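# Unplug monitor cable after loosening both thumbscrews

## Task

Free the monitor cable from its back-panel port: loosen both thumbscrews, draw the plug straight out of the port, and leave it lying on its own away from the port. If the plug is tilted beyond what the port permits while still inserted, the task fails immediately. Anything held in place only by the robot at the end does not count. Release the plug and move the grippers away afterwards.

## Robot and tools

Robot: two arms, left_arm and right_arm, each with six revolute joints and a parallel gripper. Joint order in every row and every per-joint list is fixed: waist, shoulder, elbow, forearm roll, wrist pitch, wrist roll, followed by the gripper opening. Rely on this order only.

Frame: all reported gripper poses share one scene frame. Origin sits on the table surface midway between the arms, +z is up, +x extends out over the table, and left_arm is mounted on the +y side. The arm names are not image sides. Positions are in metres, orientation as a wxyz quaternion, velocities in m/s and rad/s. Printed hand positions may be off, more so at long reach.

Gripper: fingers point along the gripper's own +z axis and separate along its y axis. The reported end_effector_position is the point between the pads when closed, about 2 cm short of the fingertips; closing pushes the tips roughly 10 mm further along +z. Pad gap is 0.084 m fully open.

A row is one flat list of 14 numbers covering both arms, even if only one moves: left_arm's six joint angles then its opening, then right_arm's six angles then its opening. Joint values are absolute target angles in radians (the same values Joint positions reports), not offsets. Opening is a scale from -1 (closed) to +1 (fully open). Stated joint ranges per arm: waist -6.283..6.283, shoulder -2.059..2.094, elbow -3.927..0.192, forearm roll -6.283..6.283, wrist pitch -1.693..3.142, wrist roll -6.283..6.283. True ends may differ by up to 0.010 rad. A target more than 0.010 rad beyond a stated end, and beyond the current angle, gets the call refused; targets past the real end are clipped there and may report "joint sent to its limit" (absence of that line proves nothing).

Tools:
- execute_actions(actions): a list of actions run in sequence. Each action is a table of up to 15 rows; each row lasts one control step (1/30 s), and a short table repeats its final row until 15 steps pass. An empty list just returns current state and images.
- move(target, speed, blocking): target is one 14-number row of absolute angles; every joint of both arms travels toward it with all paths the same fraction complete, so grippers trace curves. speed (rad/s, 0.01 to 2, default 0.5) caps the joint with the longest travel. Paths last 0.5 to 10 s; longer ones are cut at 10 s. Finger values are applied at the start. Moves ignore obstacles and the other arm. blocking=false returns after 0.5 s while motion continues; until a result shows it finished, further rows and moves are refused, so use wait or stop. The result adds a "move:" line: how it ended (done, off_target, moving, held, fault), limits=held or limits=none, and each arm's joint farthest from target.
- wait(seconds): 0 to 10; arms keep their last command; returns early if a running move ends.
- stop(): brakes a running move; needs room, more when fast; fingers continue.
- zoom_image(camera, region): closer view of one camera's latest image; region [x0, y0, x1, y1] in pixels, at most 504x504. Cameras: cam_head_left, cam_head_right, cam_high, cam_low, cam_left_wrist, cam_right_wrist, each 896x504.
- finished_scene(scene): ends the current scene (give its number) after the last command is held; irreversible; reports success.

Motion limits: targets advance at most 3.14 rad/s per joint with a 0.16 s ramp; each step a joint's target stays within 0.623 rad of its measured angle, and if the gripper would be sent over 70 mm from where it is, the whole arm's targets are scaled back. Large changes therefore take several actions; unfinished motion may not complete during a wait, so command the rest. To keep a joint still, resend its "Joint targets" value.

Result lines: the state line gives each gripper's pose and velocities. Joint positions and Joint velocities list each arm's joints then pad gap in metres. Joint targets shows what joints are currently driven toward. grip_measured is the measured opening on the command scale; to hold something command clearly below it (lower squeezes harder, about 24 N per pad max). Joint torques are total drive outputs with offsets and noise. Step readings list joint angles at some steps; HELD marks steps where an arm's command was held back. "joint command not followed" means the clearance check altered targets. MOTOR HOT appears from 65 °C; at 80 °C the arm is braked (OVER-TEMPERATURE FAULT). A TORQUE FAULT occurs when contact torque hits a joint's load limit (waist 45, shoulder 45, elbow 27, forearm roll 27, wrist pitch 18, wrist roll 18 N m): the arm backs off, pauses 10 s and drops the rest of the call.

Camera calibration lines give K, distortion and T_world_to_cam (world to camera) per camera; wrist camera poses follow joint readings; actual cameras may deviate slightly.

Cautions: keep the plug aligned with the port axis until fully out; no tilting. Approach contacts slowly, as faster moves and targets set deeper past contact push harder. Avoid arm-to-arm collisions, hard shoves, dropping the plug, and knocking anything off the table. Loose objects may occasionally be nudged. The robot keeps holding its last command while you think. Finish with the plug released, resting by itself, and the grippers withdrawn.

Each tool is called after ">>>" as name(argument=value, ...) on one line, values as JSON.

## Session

>>> execute_actions(actions=[])

Scene clock: 0.00 s.
left_arm: end_effector_position=(+0.8012, +0.3344, +0.2867) grip_measured=-1.00 end_effector_quat_wxyz=(+0.178, +0.667, +0.669, +0.276) end_effector_velocity=(-0.000, -0.000, +0.001) end_effector_angular_velocity=(-0.000, -0.001, -0.000) | right_arm: end_effector_position=(+0.5222, -0.2004, +0.3777) grip_measured=-1.00 end_effector_quat_wxyz=(-0.254, +0.570, +0.761, +0.179) end_effector_velocity=(+0.000, -0.000, -0.000) end_effector_angular_velocity=(+0.000, -0.001, -0.001)
Joint names: [waist, shoulder, elbow, forearm roll, wrist pitch, wrist roll]
Joint positions: left_arm=[ 0.009  0.594 -1.856  0.32   0.639 -1.863  0.   ] | right_arm=[-0.221  0.413 -2.015  0.598  1.827 -1.851  0.   ]
Joint velocities: left_arm=[-0.    -0.002  0.001  0.    -0.    -0.    -0.   ] | right_arm=[-0.001  0.    -0.     0.    -0.001 -0.001 -0.   ]
Joint torques (N m, as the arm reports them, + toward a larger angle): no reading
Motor temperatures (°C, as the motors report them): left_arm=[26 30 36 29 30 29] | right_arm=[29 29 30 30 33 33]
Joint targets: left_arm=[0.009 0.594 -1.856 0.320 0.639 -1.863] | right_arm=[-0.221 0.413 -2.015 0.598 1.827 -1.851]
camera_calibration (this result's frames):
cam_left_wrist: T_world_to_cam=[[0.77665, -0.0342324, 0.629001, -0.763854], [0.0491084, -0.992193, -0.114635, 0.389071], [0.628015, 0.11992, -0.768906, -0.190102], [0, 0, 0, 1]] pos_world=[0.693528, 0.382682, 0.378895]
cam_right_wrist: T_world_to_cam=[[0.960575, 0.27801, -0.00246089, -0.413114], [0.225759, -0.785143, -0.5767, 0.0103198], [-0.162261, 0.553408, -0.816952, 0.636775], [0, 0, 0, 1]] pos_world=[0.497821, -0.229444, 0.525149]

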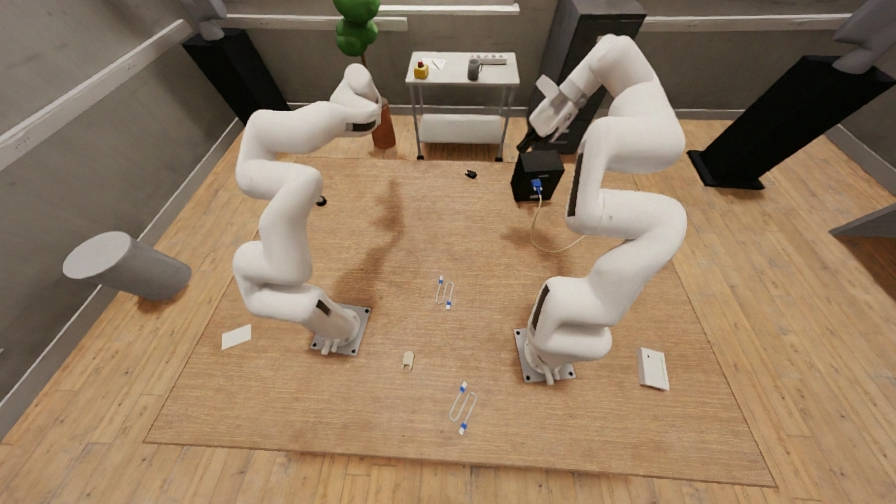

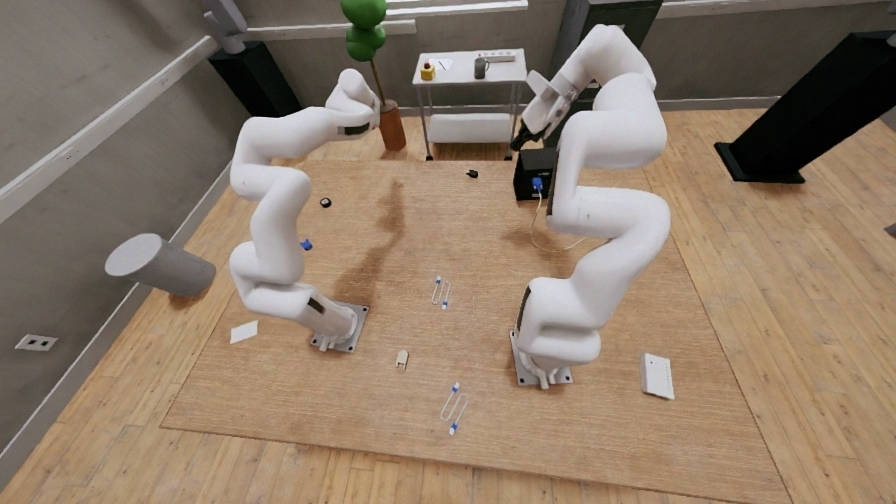

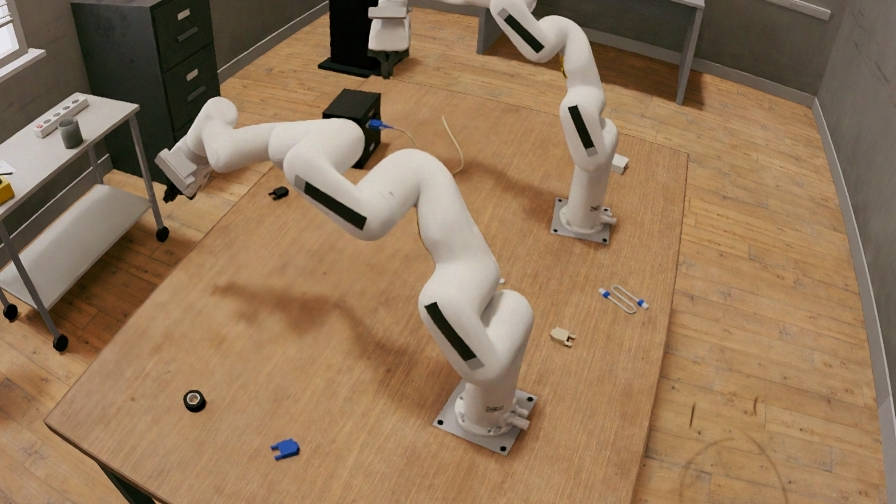

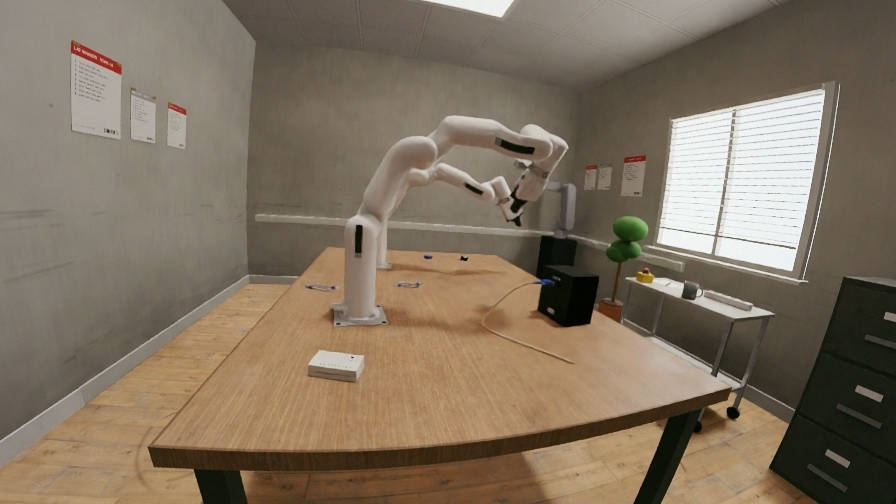

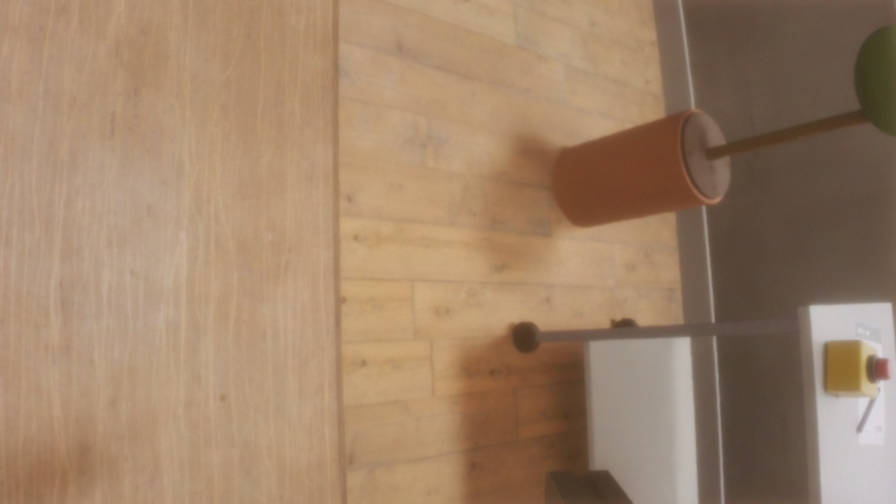

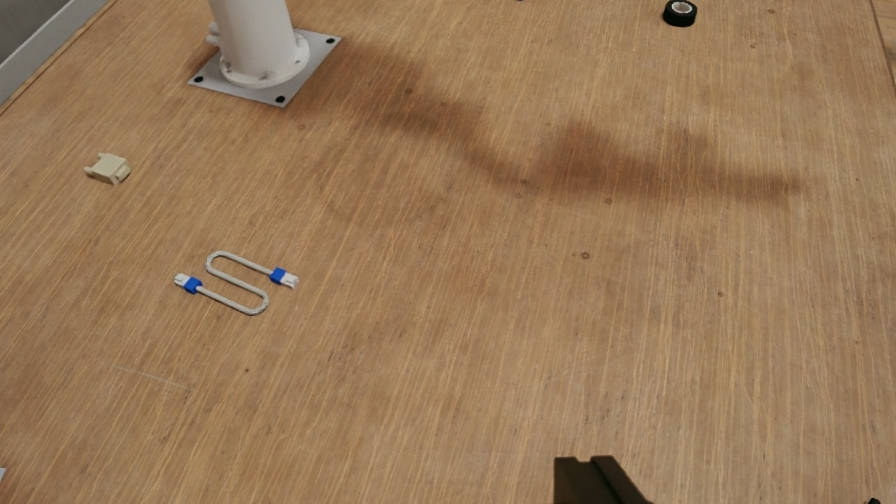

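>>> move(target=[0,-0.3,-0.5,0,0.8,0,-1,-0.2,-0.4,-1.2,3.14,0.3,-3.14,0.5], speed=1)

>>> move(target=[0,-0.3,-0.5,0,0.8,0,-1,-0.2,-0.1,-0.65,3.1416,0.1,-3.1416,0.5])

Scene clock: 14.80 s.
left_arm: end_effector_position=(+0.3797, +0.3424, +0.1201) grip_measured=-1.00 end_effector_quat_wxyz=(-0.000, +0.999, -0.051, +0.000) end_effector_velocity=(-0.001, +0.000, -0.000) end_effector_angular_velocity=(-0.000, +0.001, -0.001) | right_arm: end_effector_position=(+0.5320, -0.3383, +0.6467) grip_measured=+0.49 end_effector_quat_wxyz=(+0.026, +0.581, -0.018, +0.813) end_effector_velocity=(-0.001, +0.000, -0.000) end_effector_angular_velocity=(+0.003, +0.001, +0.000)
Joint names: [waist, shoulder, elbow, forearm roll, wrist pitch, wrist roll]
Joint positions: left_arm=[ 0.  -0.3 -0.5  0.   0.8 -0.   0. ] | right_arm=[-0.2   -0.4   -1.2    3.14   0.3   -3.14   0.065]
Joint velocities: left_arm=[ 0.    -0.001  0.002 -0.001  0.     0.002  0.   ] | right_arm=[ 0.    -0.002  0.001  0.003 -0.002  0.     0.   ]
Joint torques (N m, as the arm reports them, + toward a larger angle): left_arm=[  0.23 -11.58 -21.89   0.68  -1.26  -0.53] | right_arm=[ -1.73 -16.3  -19.45  -0.14   1.82   0.49]
Motor temperatures (°C, as the motors report them): left_arm=[26 30 38 29 30 29] | right_arm=[29 30 31 30 33 33]
Joint targets: left_arm=[0.000 -0.300 -0.500 0.000 0.800 -0.000] | right_arm=[-0.200 -0.400 -1.200 3.140 0.300 -3.140]
move: done; limits=none; left_arm: farthest joint: the waist, 0.000 radians from its target (0.009 radians at the start); right_arm: farthest joint: the waist, 0.000 radians from its target (0.021 radians at the start)
camera_calibration (this result's frames):
cam_left_wrist: T_world_to_cam=[[-0.09099, -0.995516, 0.025864, 0.399557], [-0.995766, 0.0912927, 0.0107721, 0.409326], [-0.013085, -0.0247743, -0.999607, 0.266236], [0, 0, 0, 1]] pos_world=[0.447432, 0.366992, 0.251388]
cam_right_wrist: T_world_to_cam=[[-0.0787101, -0.99689, -0.00392391, -0.261001], [0.307237, -0.0205132, -0.951412, 0.512649], [0.948372, -0.0760913, 0.307896, -0.596756], [0, 0, 0, 1]] pos_world=[0.387899, -0.295081, 0.670454]

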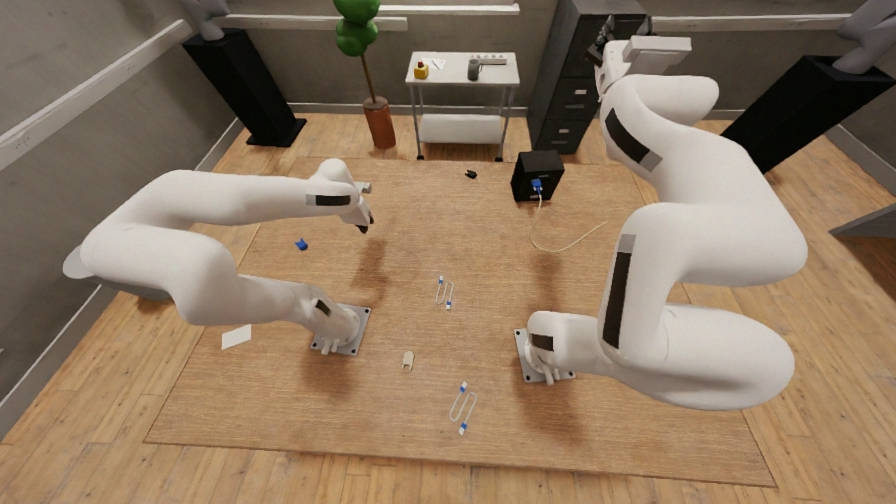

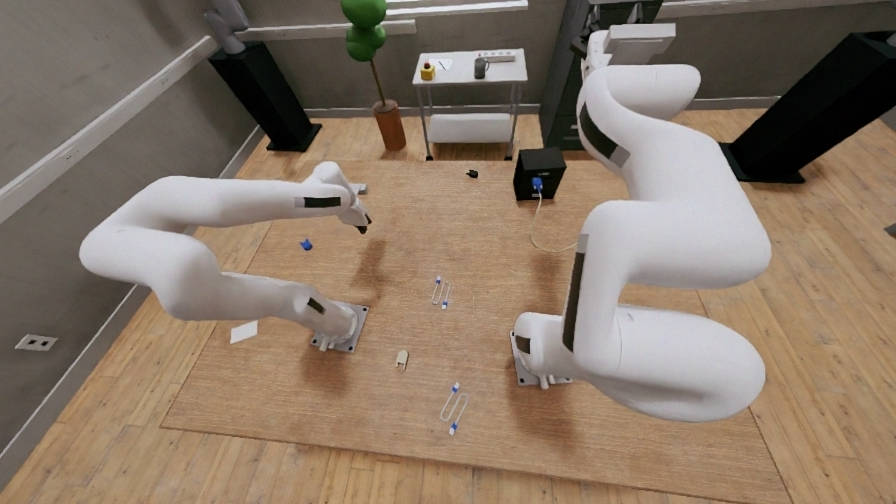

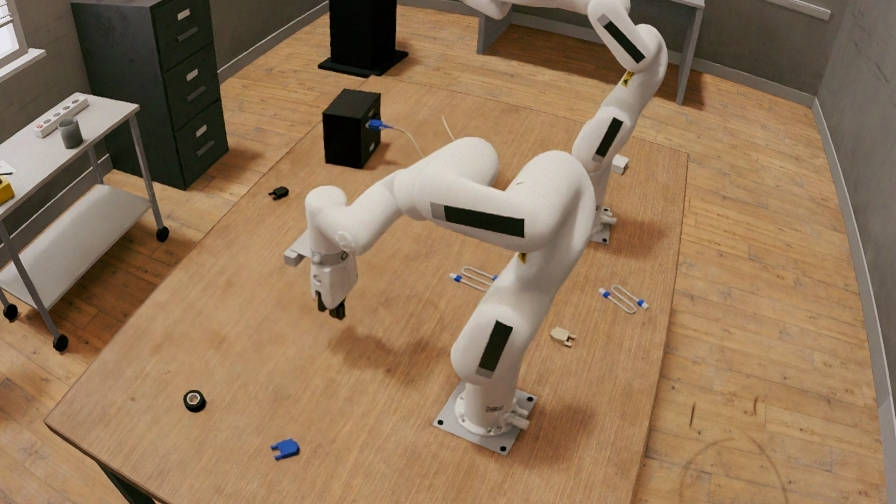

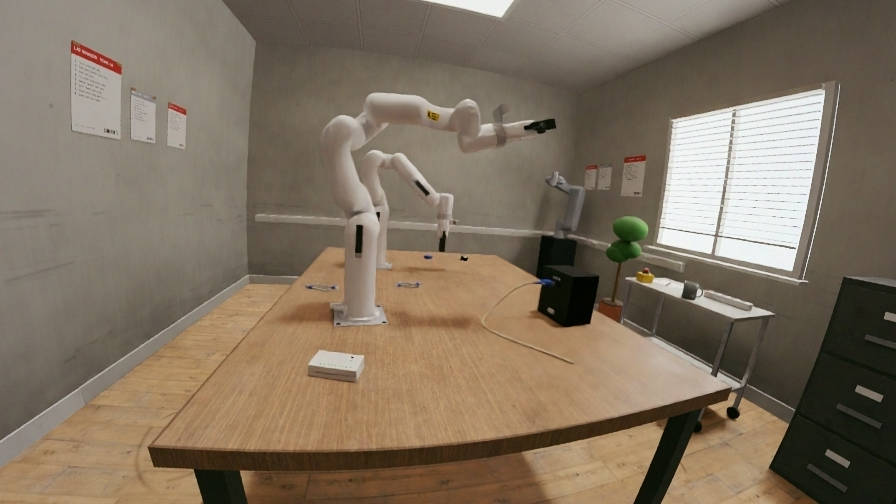

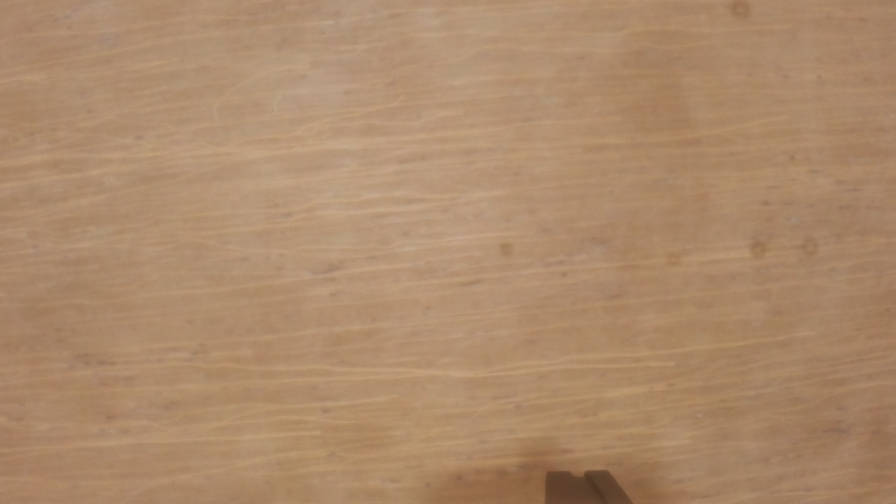

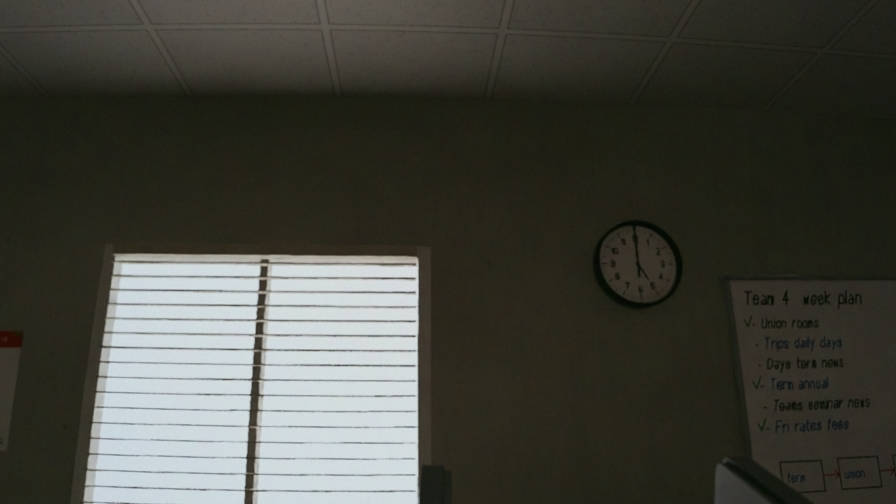

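Scene clock: 16.57 s.
left_arm: end_effector_position=(+0.3796, +0.3424, +0.1201) grip_measured=-1.00 end_effector_quat_wxyz=(+0.000, +0.999, -0.051, -0.000) end_effector_velocity=(-0.000, +0.000, -0.001) end_effector_angular_velocity=(+0.000, +0.001, +0.000) | right_arm: end_effector_position=(+0.4450, -0.3328, +0.1349) grip_measured=+0.49 end_effector_quat_wxyz=(+0.013, +0.910, -0.029, +0.413) end_effector_velocity=(-0.002, -0.000, -0.003) end_effector_angular_velocity=(+0.001, +0.007, -0.001)
Joint names: [waist, shoulder, elbow, forearm roll, wrist pitch, wrist roll]
Joint positions: left_arm=[-0.  -0.3 -0.5  0.   0.8 -0.   0. ] | right_arm=[-0.2   -0.1   -0.65   3.142  0.1   -3.142  0.065]
Joint velocities: left_arm=[ 0.001  0.001  0.001  0.    -0.     0.     0.   ] | right_arm=[-0.     0.003  0.003  0.    -0.001  0.    -0.   ]
Joint torques (N m, as the arm reports them, + toward a larger angle): left_arm=[  0.72 -11.6  -22.22   0.45  -1.32  -0.75] | right_arm=[ -1.4  -19.64 -15.02  -0.16   0.63   0.65]
Motor temperatures (°C, as the motors report them): left_arm=[26 30 38 29 30 29] | right_arm=[29 30 31 30 33 33]
Joint targets: left_arm=[0.000 -0.300 -0.500 0.000 0.800 0.000] | right_arm=[-0.200 -0.100 -0.650 3.142 0.100 -3.142]
move: done; limits=none; left_arm: farthest joint: the waist, 0.000 radians from its target (0.000 radians at the start); right_arm: farthest joint: the waist, 0.000 radians from its target (0.000 radians at the start)
camera_calibration (this result's frames):
cam_left_wrist: T_world_to_cam=[[-0.0911258, -0.995503, 0.0258873, 0.399599], [-0.995751, 0.0914337, 0.010968, 0.409121], [-0.0132857, -0.0247779, -0.999605, 0.266253], [0, 0, 0, 1]] pos_world=[0.447333, 0.366991, 0.251316]
cam_right_wrist: T_world_to_cam=[[-0.0749134, -0.997122, 0.0116418, -0.26821], [-0.670217, 0.0417018, -0.740992, 0.479784], [0.738374, -0.0633128, -0.671413, -0.126414], [0, 0, 0, 1]] pos_world=[0.394808, -0.29545, 0.273762]

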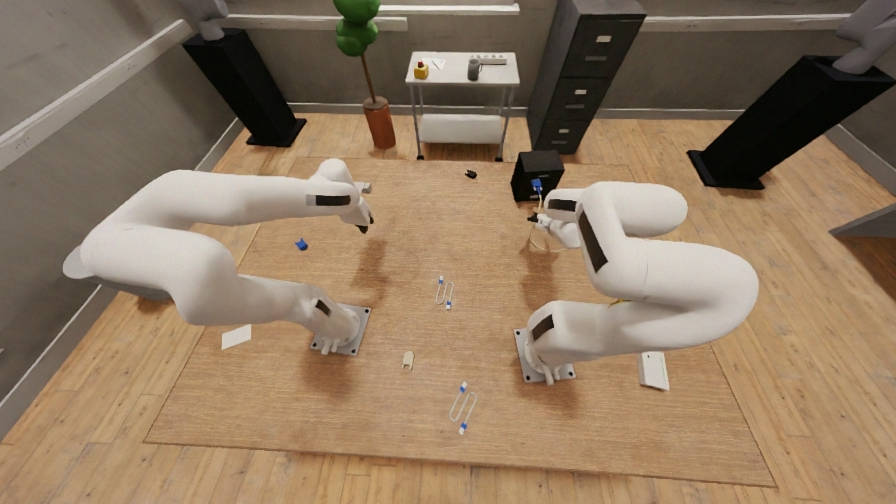

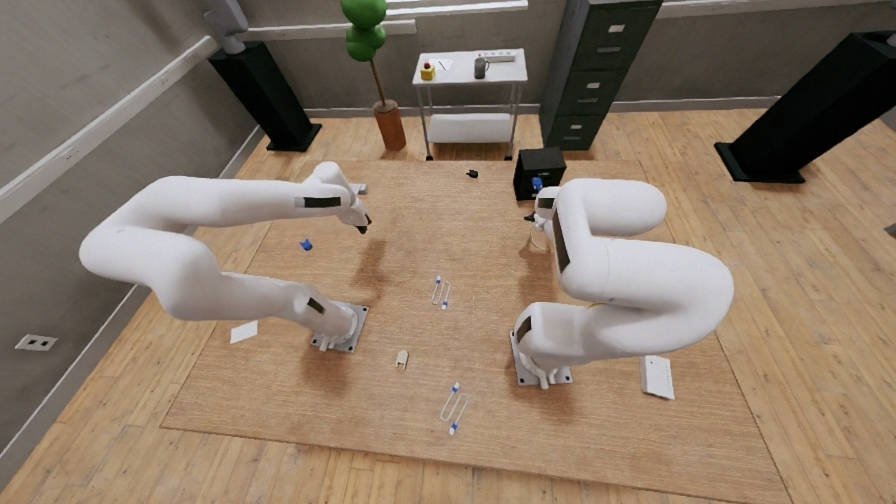

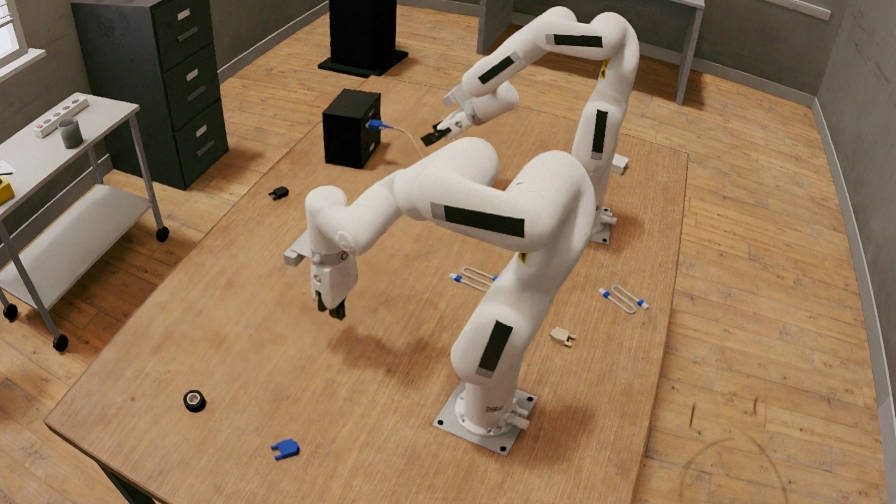

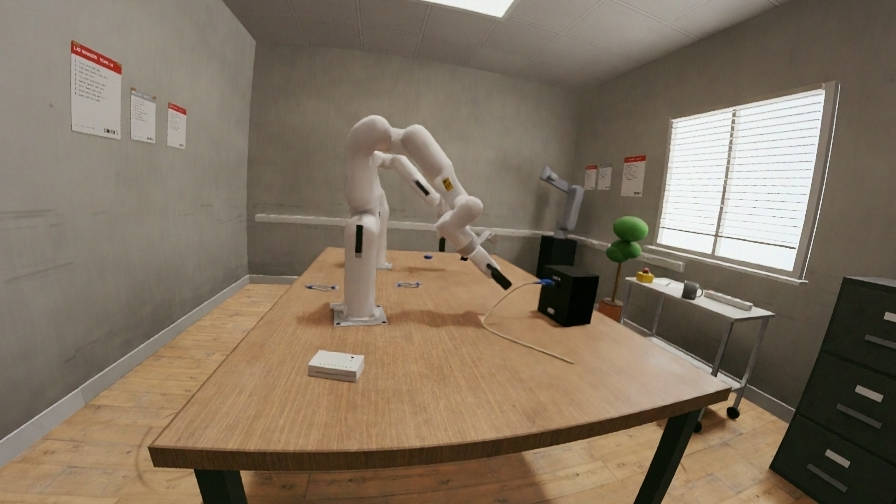

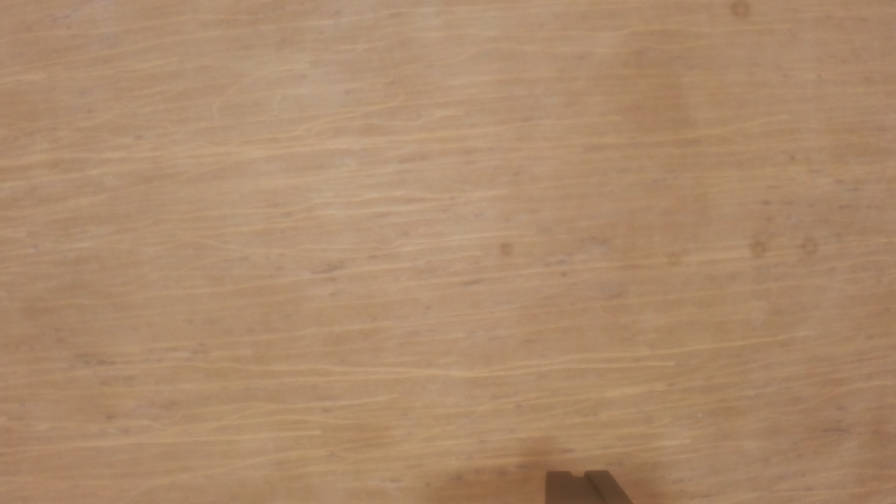

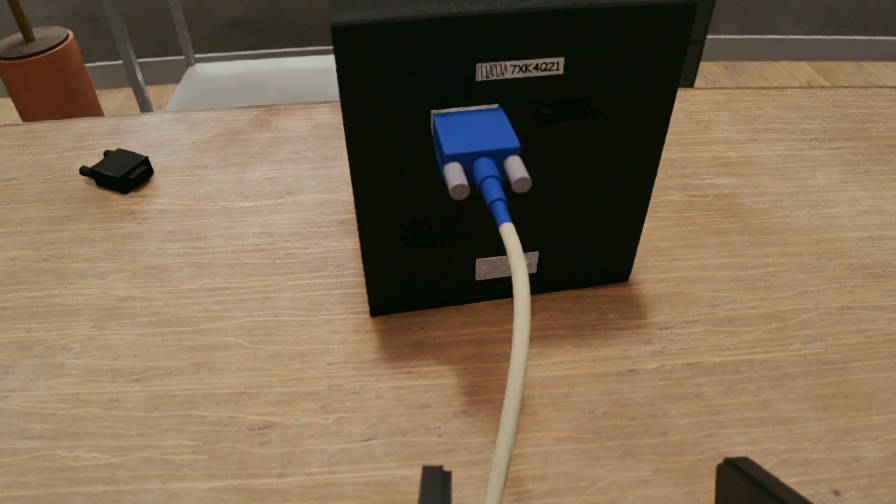

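>>> move(target=[0,-0.3,-0.5,0,0.8,0,-1,-0.332,0.2,-0.616,2.815,1.17,-3.05,0.5])

>>> move(target=[0,-0.3,-0.5,0,0.8,0,-1,-0.332,0.357,-0.616,2.815,1.325,-3.05,0.5], speed=0.2)

Scene clock: 39.47 s.
left_arm: end_effector_position=(+0.3796, +0.3424, +0.1201) grip_measured=-1.00 end_effector_quat_wxyz=(+0.000, +0.999, -0.051, -0.000) end_effector_velocity=(-0.000, -0.000, -0.000) end_effector_angular_velocity=(-0.000, +0.001, -0.000) | right_arm: end_effector_position=(+0.5549, -0.3494, +0.1768) grip_measured=+0.49 end_effector_quat_wxyz=(-0.023, +0.707, +0.051, +0.705) end_effector_velocity=(+0.000, -0.000, +0.000) end_effector_angular_velocity=(+0.001, -0.002, +0.000)
Joint names: [waist, shoulder, elbow, forearm roll, wrist pitch, wrist roll]
Joint positions: left_arm=[ 0.  -0.3 -0.5  0.   0.8  0.   0. ] | right_arm=[-0.332  0.2   -0.616  2.815  1.17  -3.05   0.065]
Joint velocities: left_arm=[-0.     0.001  0.    -0.    -0.     0.     0.   ] | right_arm=[-0.001  0.001  0.    -0.     0.003  0.001 -0.   ]
Joint torques (N m, as the arm reports them, + toward a larger angle): left_arm=[  0.34 -11.46 -22.11   0.5   -1.23  -0.47] | right_arm=[ -1.68 -25.43 -13.14  -0.25   1.45   0.44]
Motor temperatures (°C, as the motors report them): left_arm=[26 30 38 29 30 29] | right_arm=[29 30 31 30 33 33]
Joint targets: left_arm=[0.000 -0.300 -0.500 0.000 0.800 0.000] | right_arm=[-0.332 0.200 -0.616 2.815 1.170 -3.050]
move: done; limits=none; left_arm: farthest joint: the waist, 0.000 radians from its target (0.000 radians at the start); right_arm: farthest joint: the waist, 0.000 radians from its target (0.132 radians at the start)
camera_calibration (this result's frames):
cam_left_wrist: T_world_to_cam=[[-0.0911258, -0.995503, 0.0258874, 0.399599], [-0.995751, 0.0914338, 0.0109684, 0.409121], [-0.0132861, -0.0247779, -0.999605, 0.266253], [0, 0, 0, 1]] pos_world=[0.447333, 0.366991, 0.251316]
cam_right_wrist: T_world_to_cam=[[0.088019, -0.99533, 0.0396408, -0.37178], [-0.0166233, -0.0412574, -0.99901, 0.239134], [0.99598, 0.0872729, -0.0201771, -0.385955], [0, 0, 0, 1]] pos_world=[0.421103, -0.326494, 0.245847]

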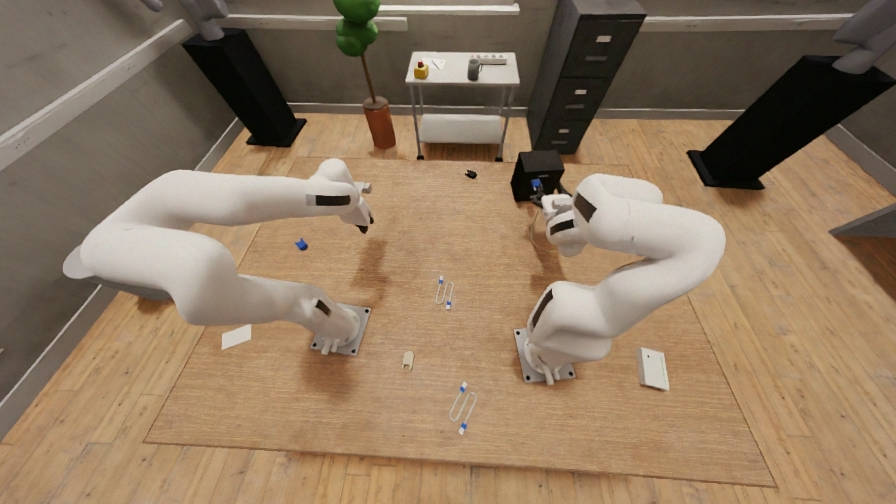

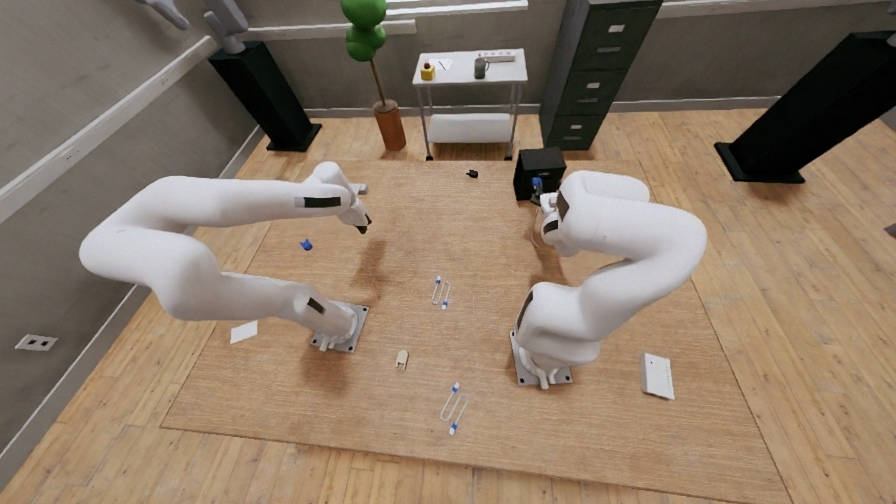

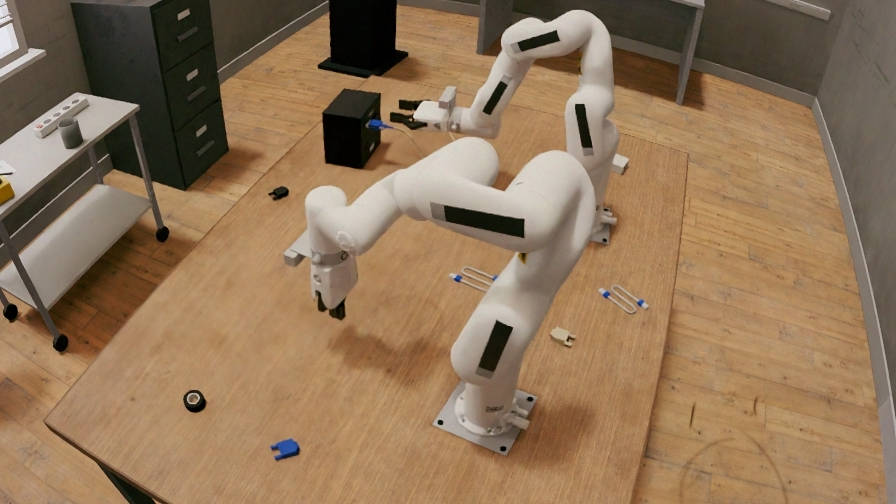

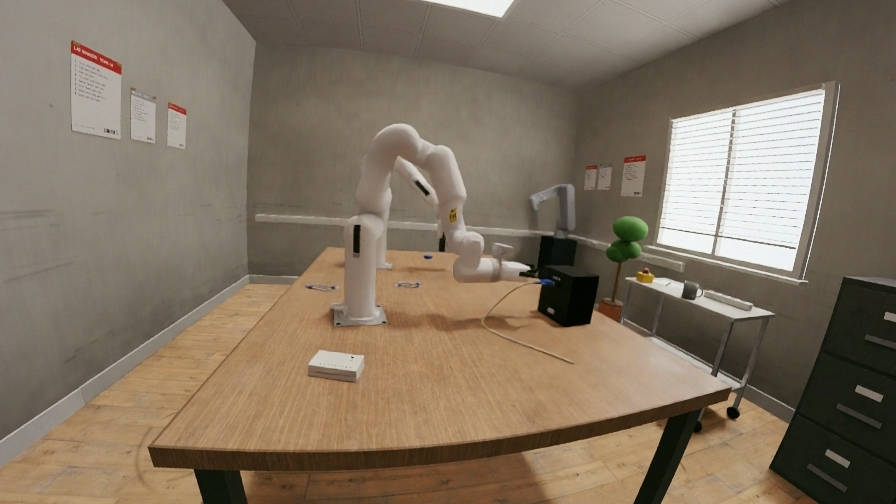

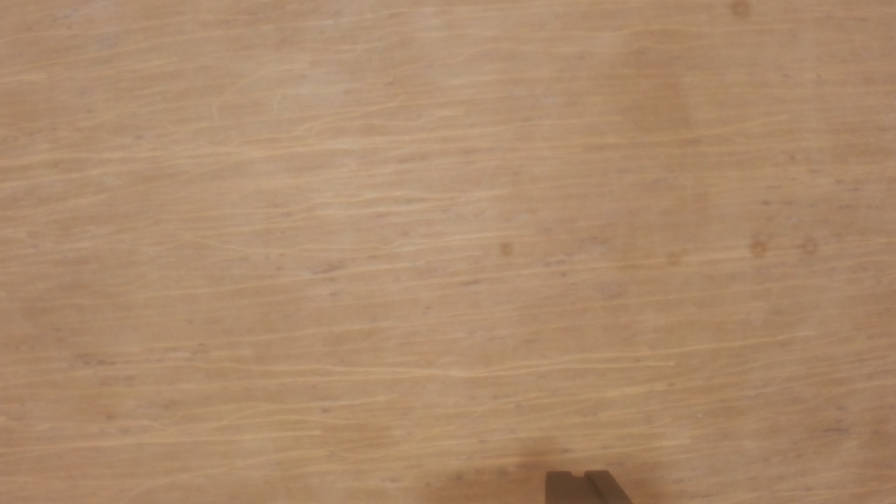

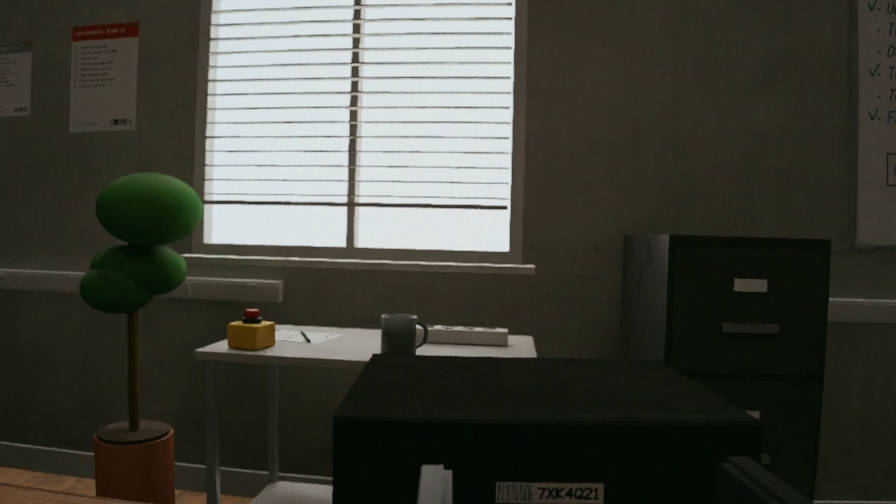

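Scene clock: 40.70 s.
left_arm: end_effector_position=(+0.3796, +0.3424, +0.1201) grip_measured=-1.00 end_effector_quat_wxyz=(+0.000, +0.999, -0.051, -0.000) end_effector_velocity=(-0.000, -0.000, -0.000) end_effector_angular_velocity=(+0.000, +0.001, -0.001) | right_arm: end_effector_position=(+0.5486, -0.3405, +0.1282) grip_measured=+0.49 end_effector_quat_wxyz=(-0.046, +0.706, +0.040, +0.706) end_effector_velocity=(-0.001, +0.000, -0.001) end_effector_angular_velocity=(+0.000, +0.000, -0.000)
Joint names: [waist, shoulder, elbow, forearm roll, wrist pitch, wrist roll]
Joint positions: left_arm=[-0.  -0.3 -0.5 -0.   0.8  0.   0. ] | right_arm=[-0.332  0.357 -0.616  2.815  1.325 -3.05   0.065]
Joint velocities: left_arm=[-0.001  0.001  0.     0.     0.     0.     0.   ] | right_arm=[-0.     0.003  0.001  0.     0.004 -0.001 -0.   ]
Joint torques (N m, as the arm reports them, + toward a larger angle): left_arm=[  0.24 -10.06 -22.27   0.25  -1.42  -0.8 ] | right_arm=[ -2.11 -26.76 -10.71  -0.22   1.55   0.45]
Motor temperatures (°C, as the motors report them): left_arm=[26 30 38 29 30 29] | right_arm=[29 30 31 30 33 33]
Joint targets: left_arm=[0.000 -0.300 -0.500 0.000 0.800 0.000] | right_arm=[-0.332 0.357 -0.616 2.815 1.325 -3.050]
move: done; limits=none; left_arm: farthest joint: the waist, 0.000 radians from its target (0.000 radians at the start); right_arm: farthest joint: the waist, 0.000 radians from its target (0.000 radians at the start)
camera_calibration (this result's frames):
cam_left_wrist: T_world_to_cam=[[-0.0911259, -0.995503, 0.0258874, 0.399599], [-0.995751, 0.0914339, 0.0109685, 0.409121], [-0.0132861, -0.0247779, -0.999605, 0.266253], [0, 0, 0, 1]] pos_world=[0.447333, 0.366991, 0.251316]
cam_right_wrist: T_world_to_cam=[[0.104433, -0.994499, -0.00803817, -0.363034], [-0.0167641, 0.00632092, -0.999839, 0.207204], [0.994391, 0.104551, -0.0160118, -0.375252], [0, 0, 0, 1]] pos_world=[0.414534, -0.323113, 0.198244]

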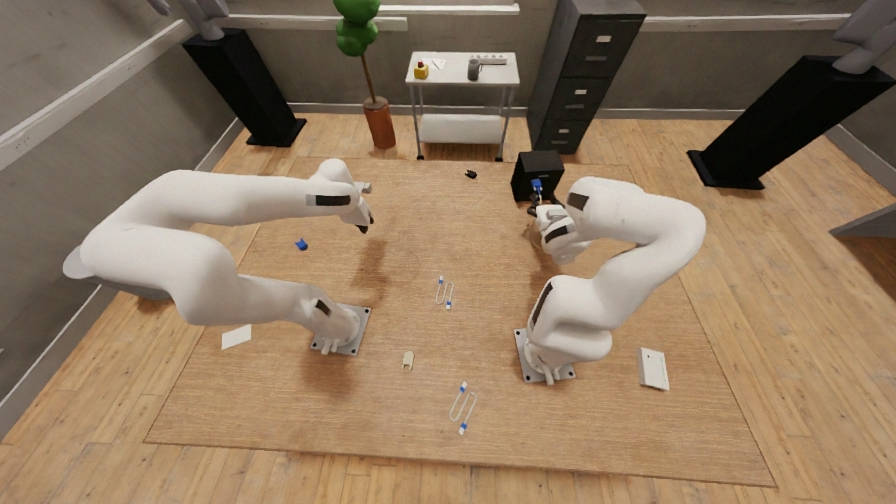

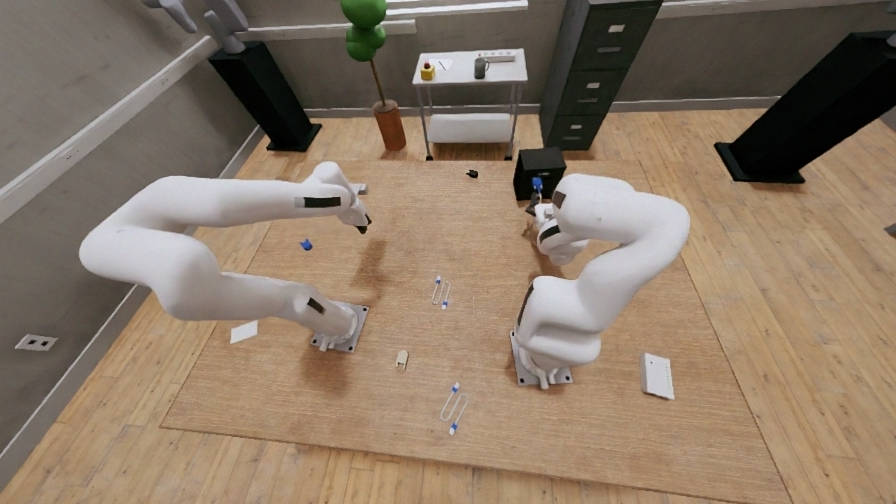

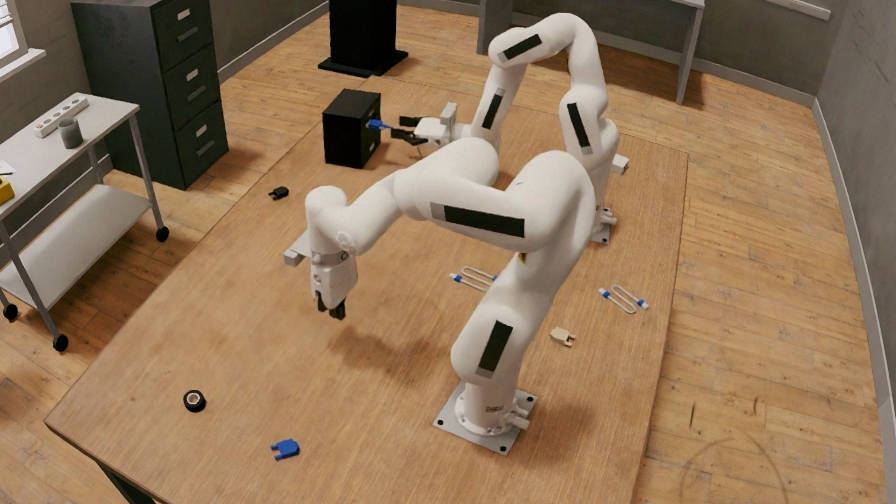

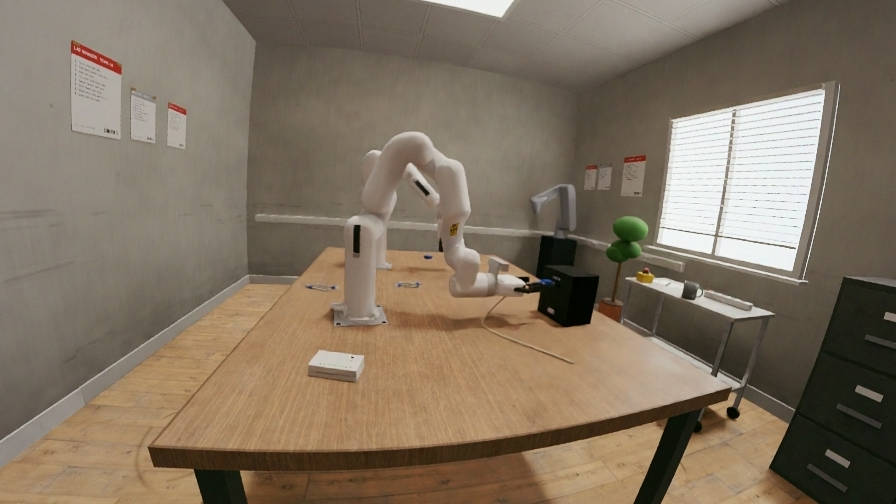

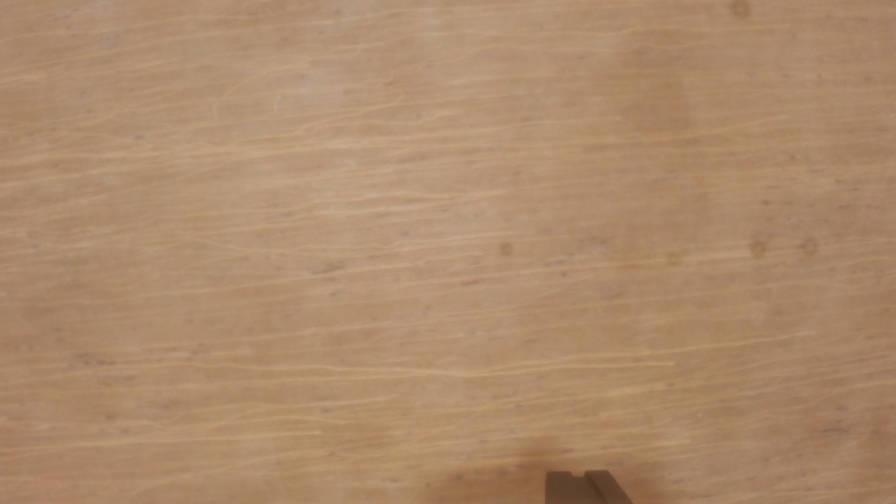

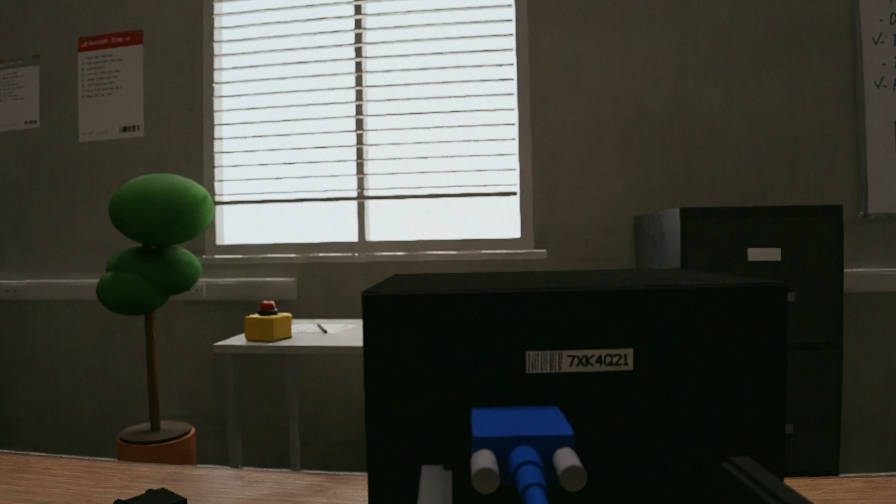

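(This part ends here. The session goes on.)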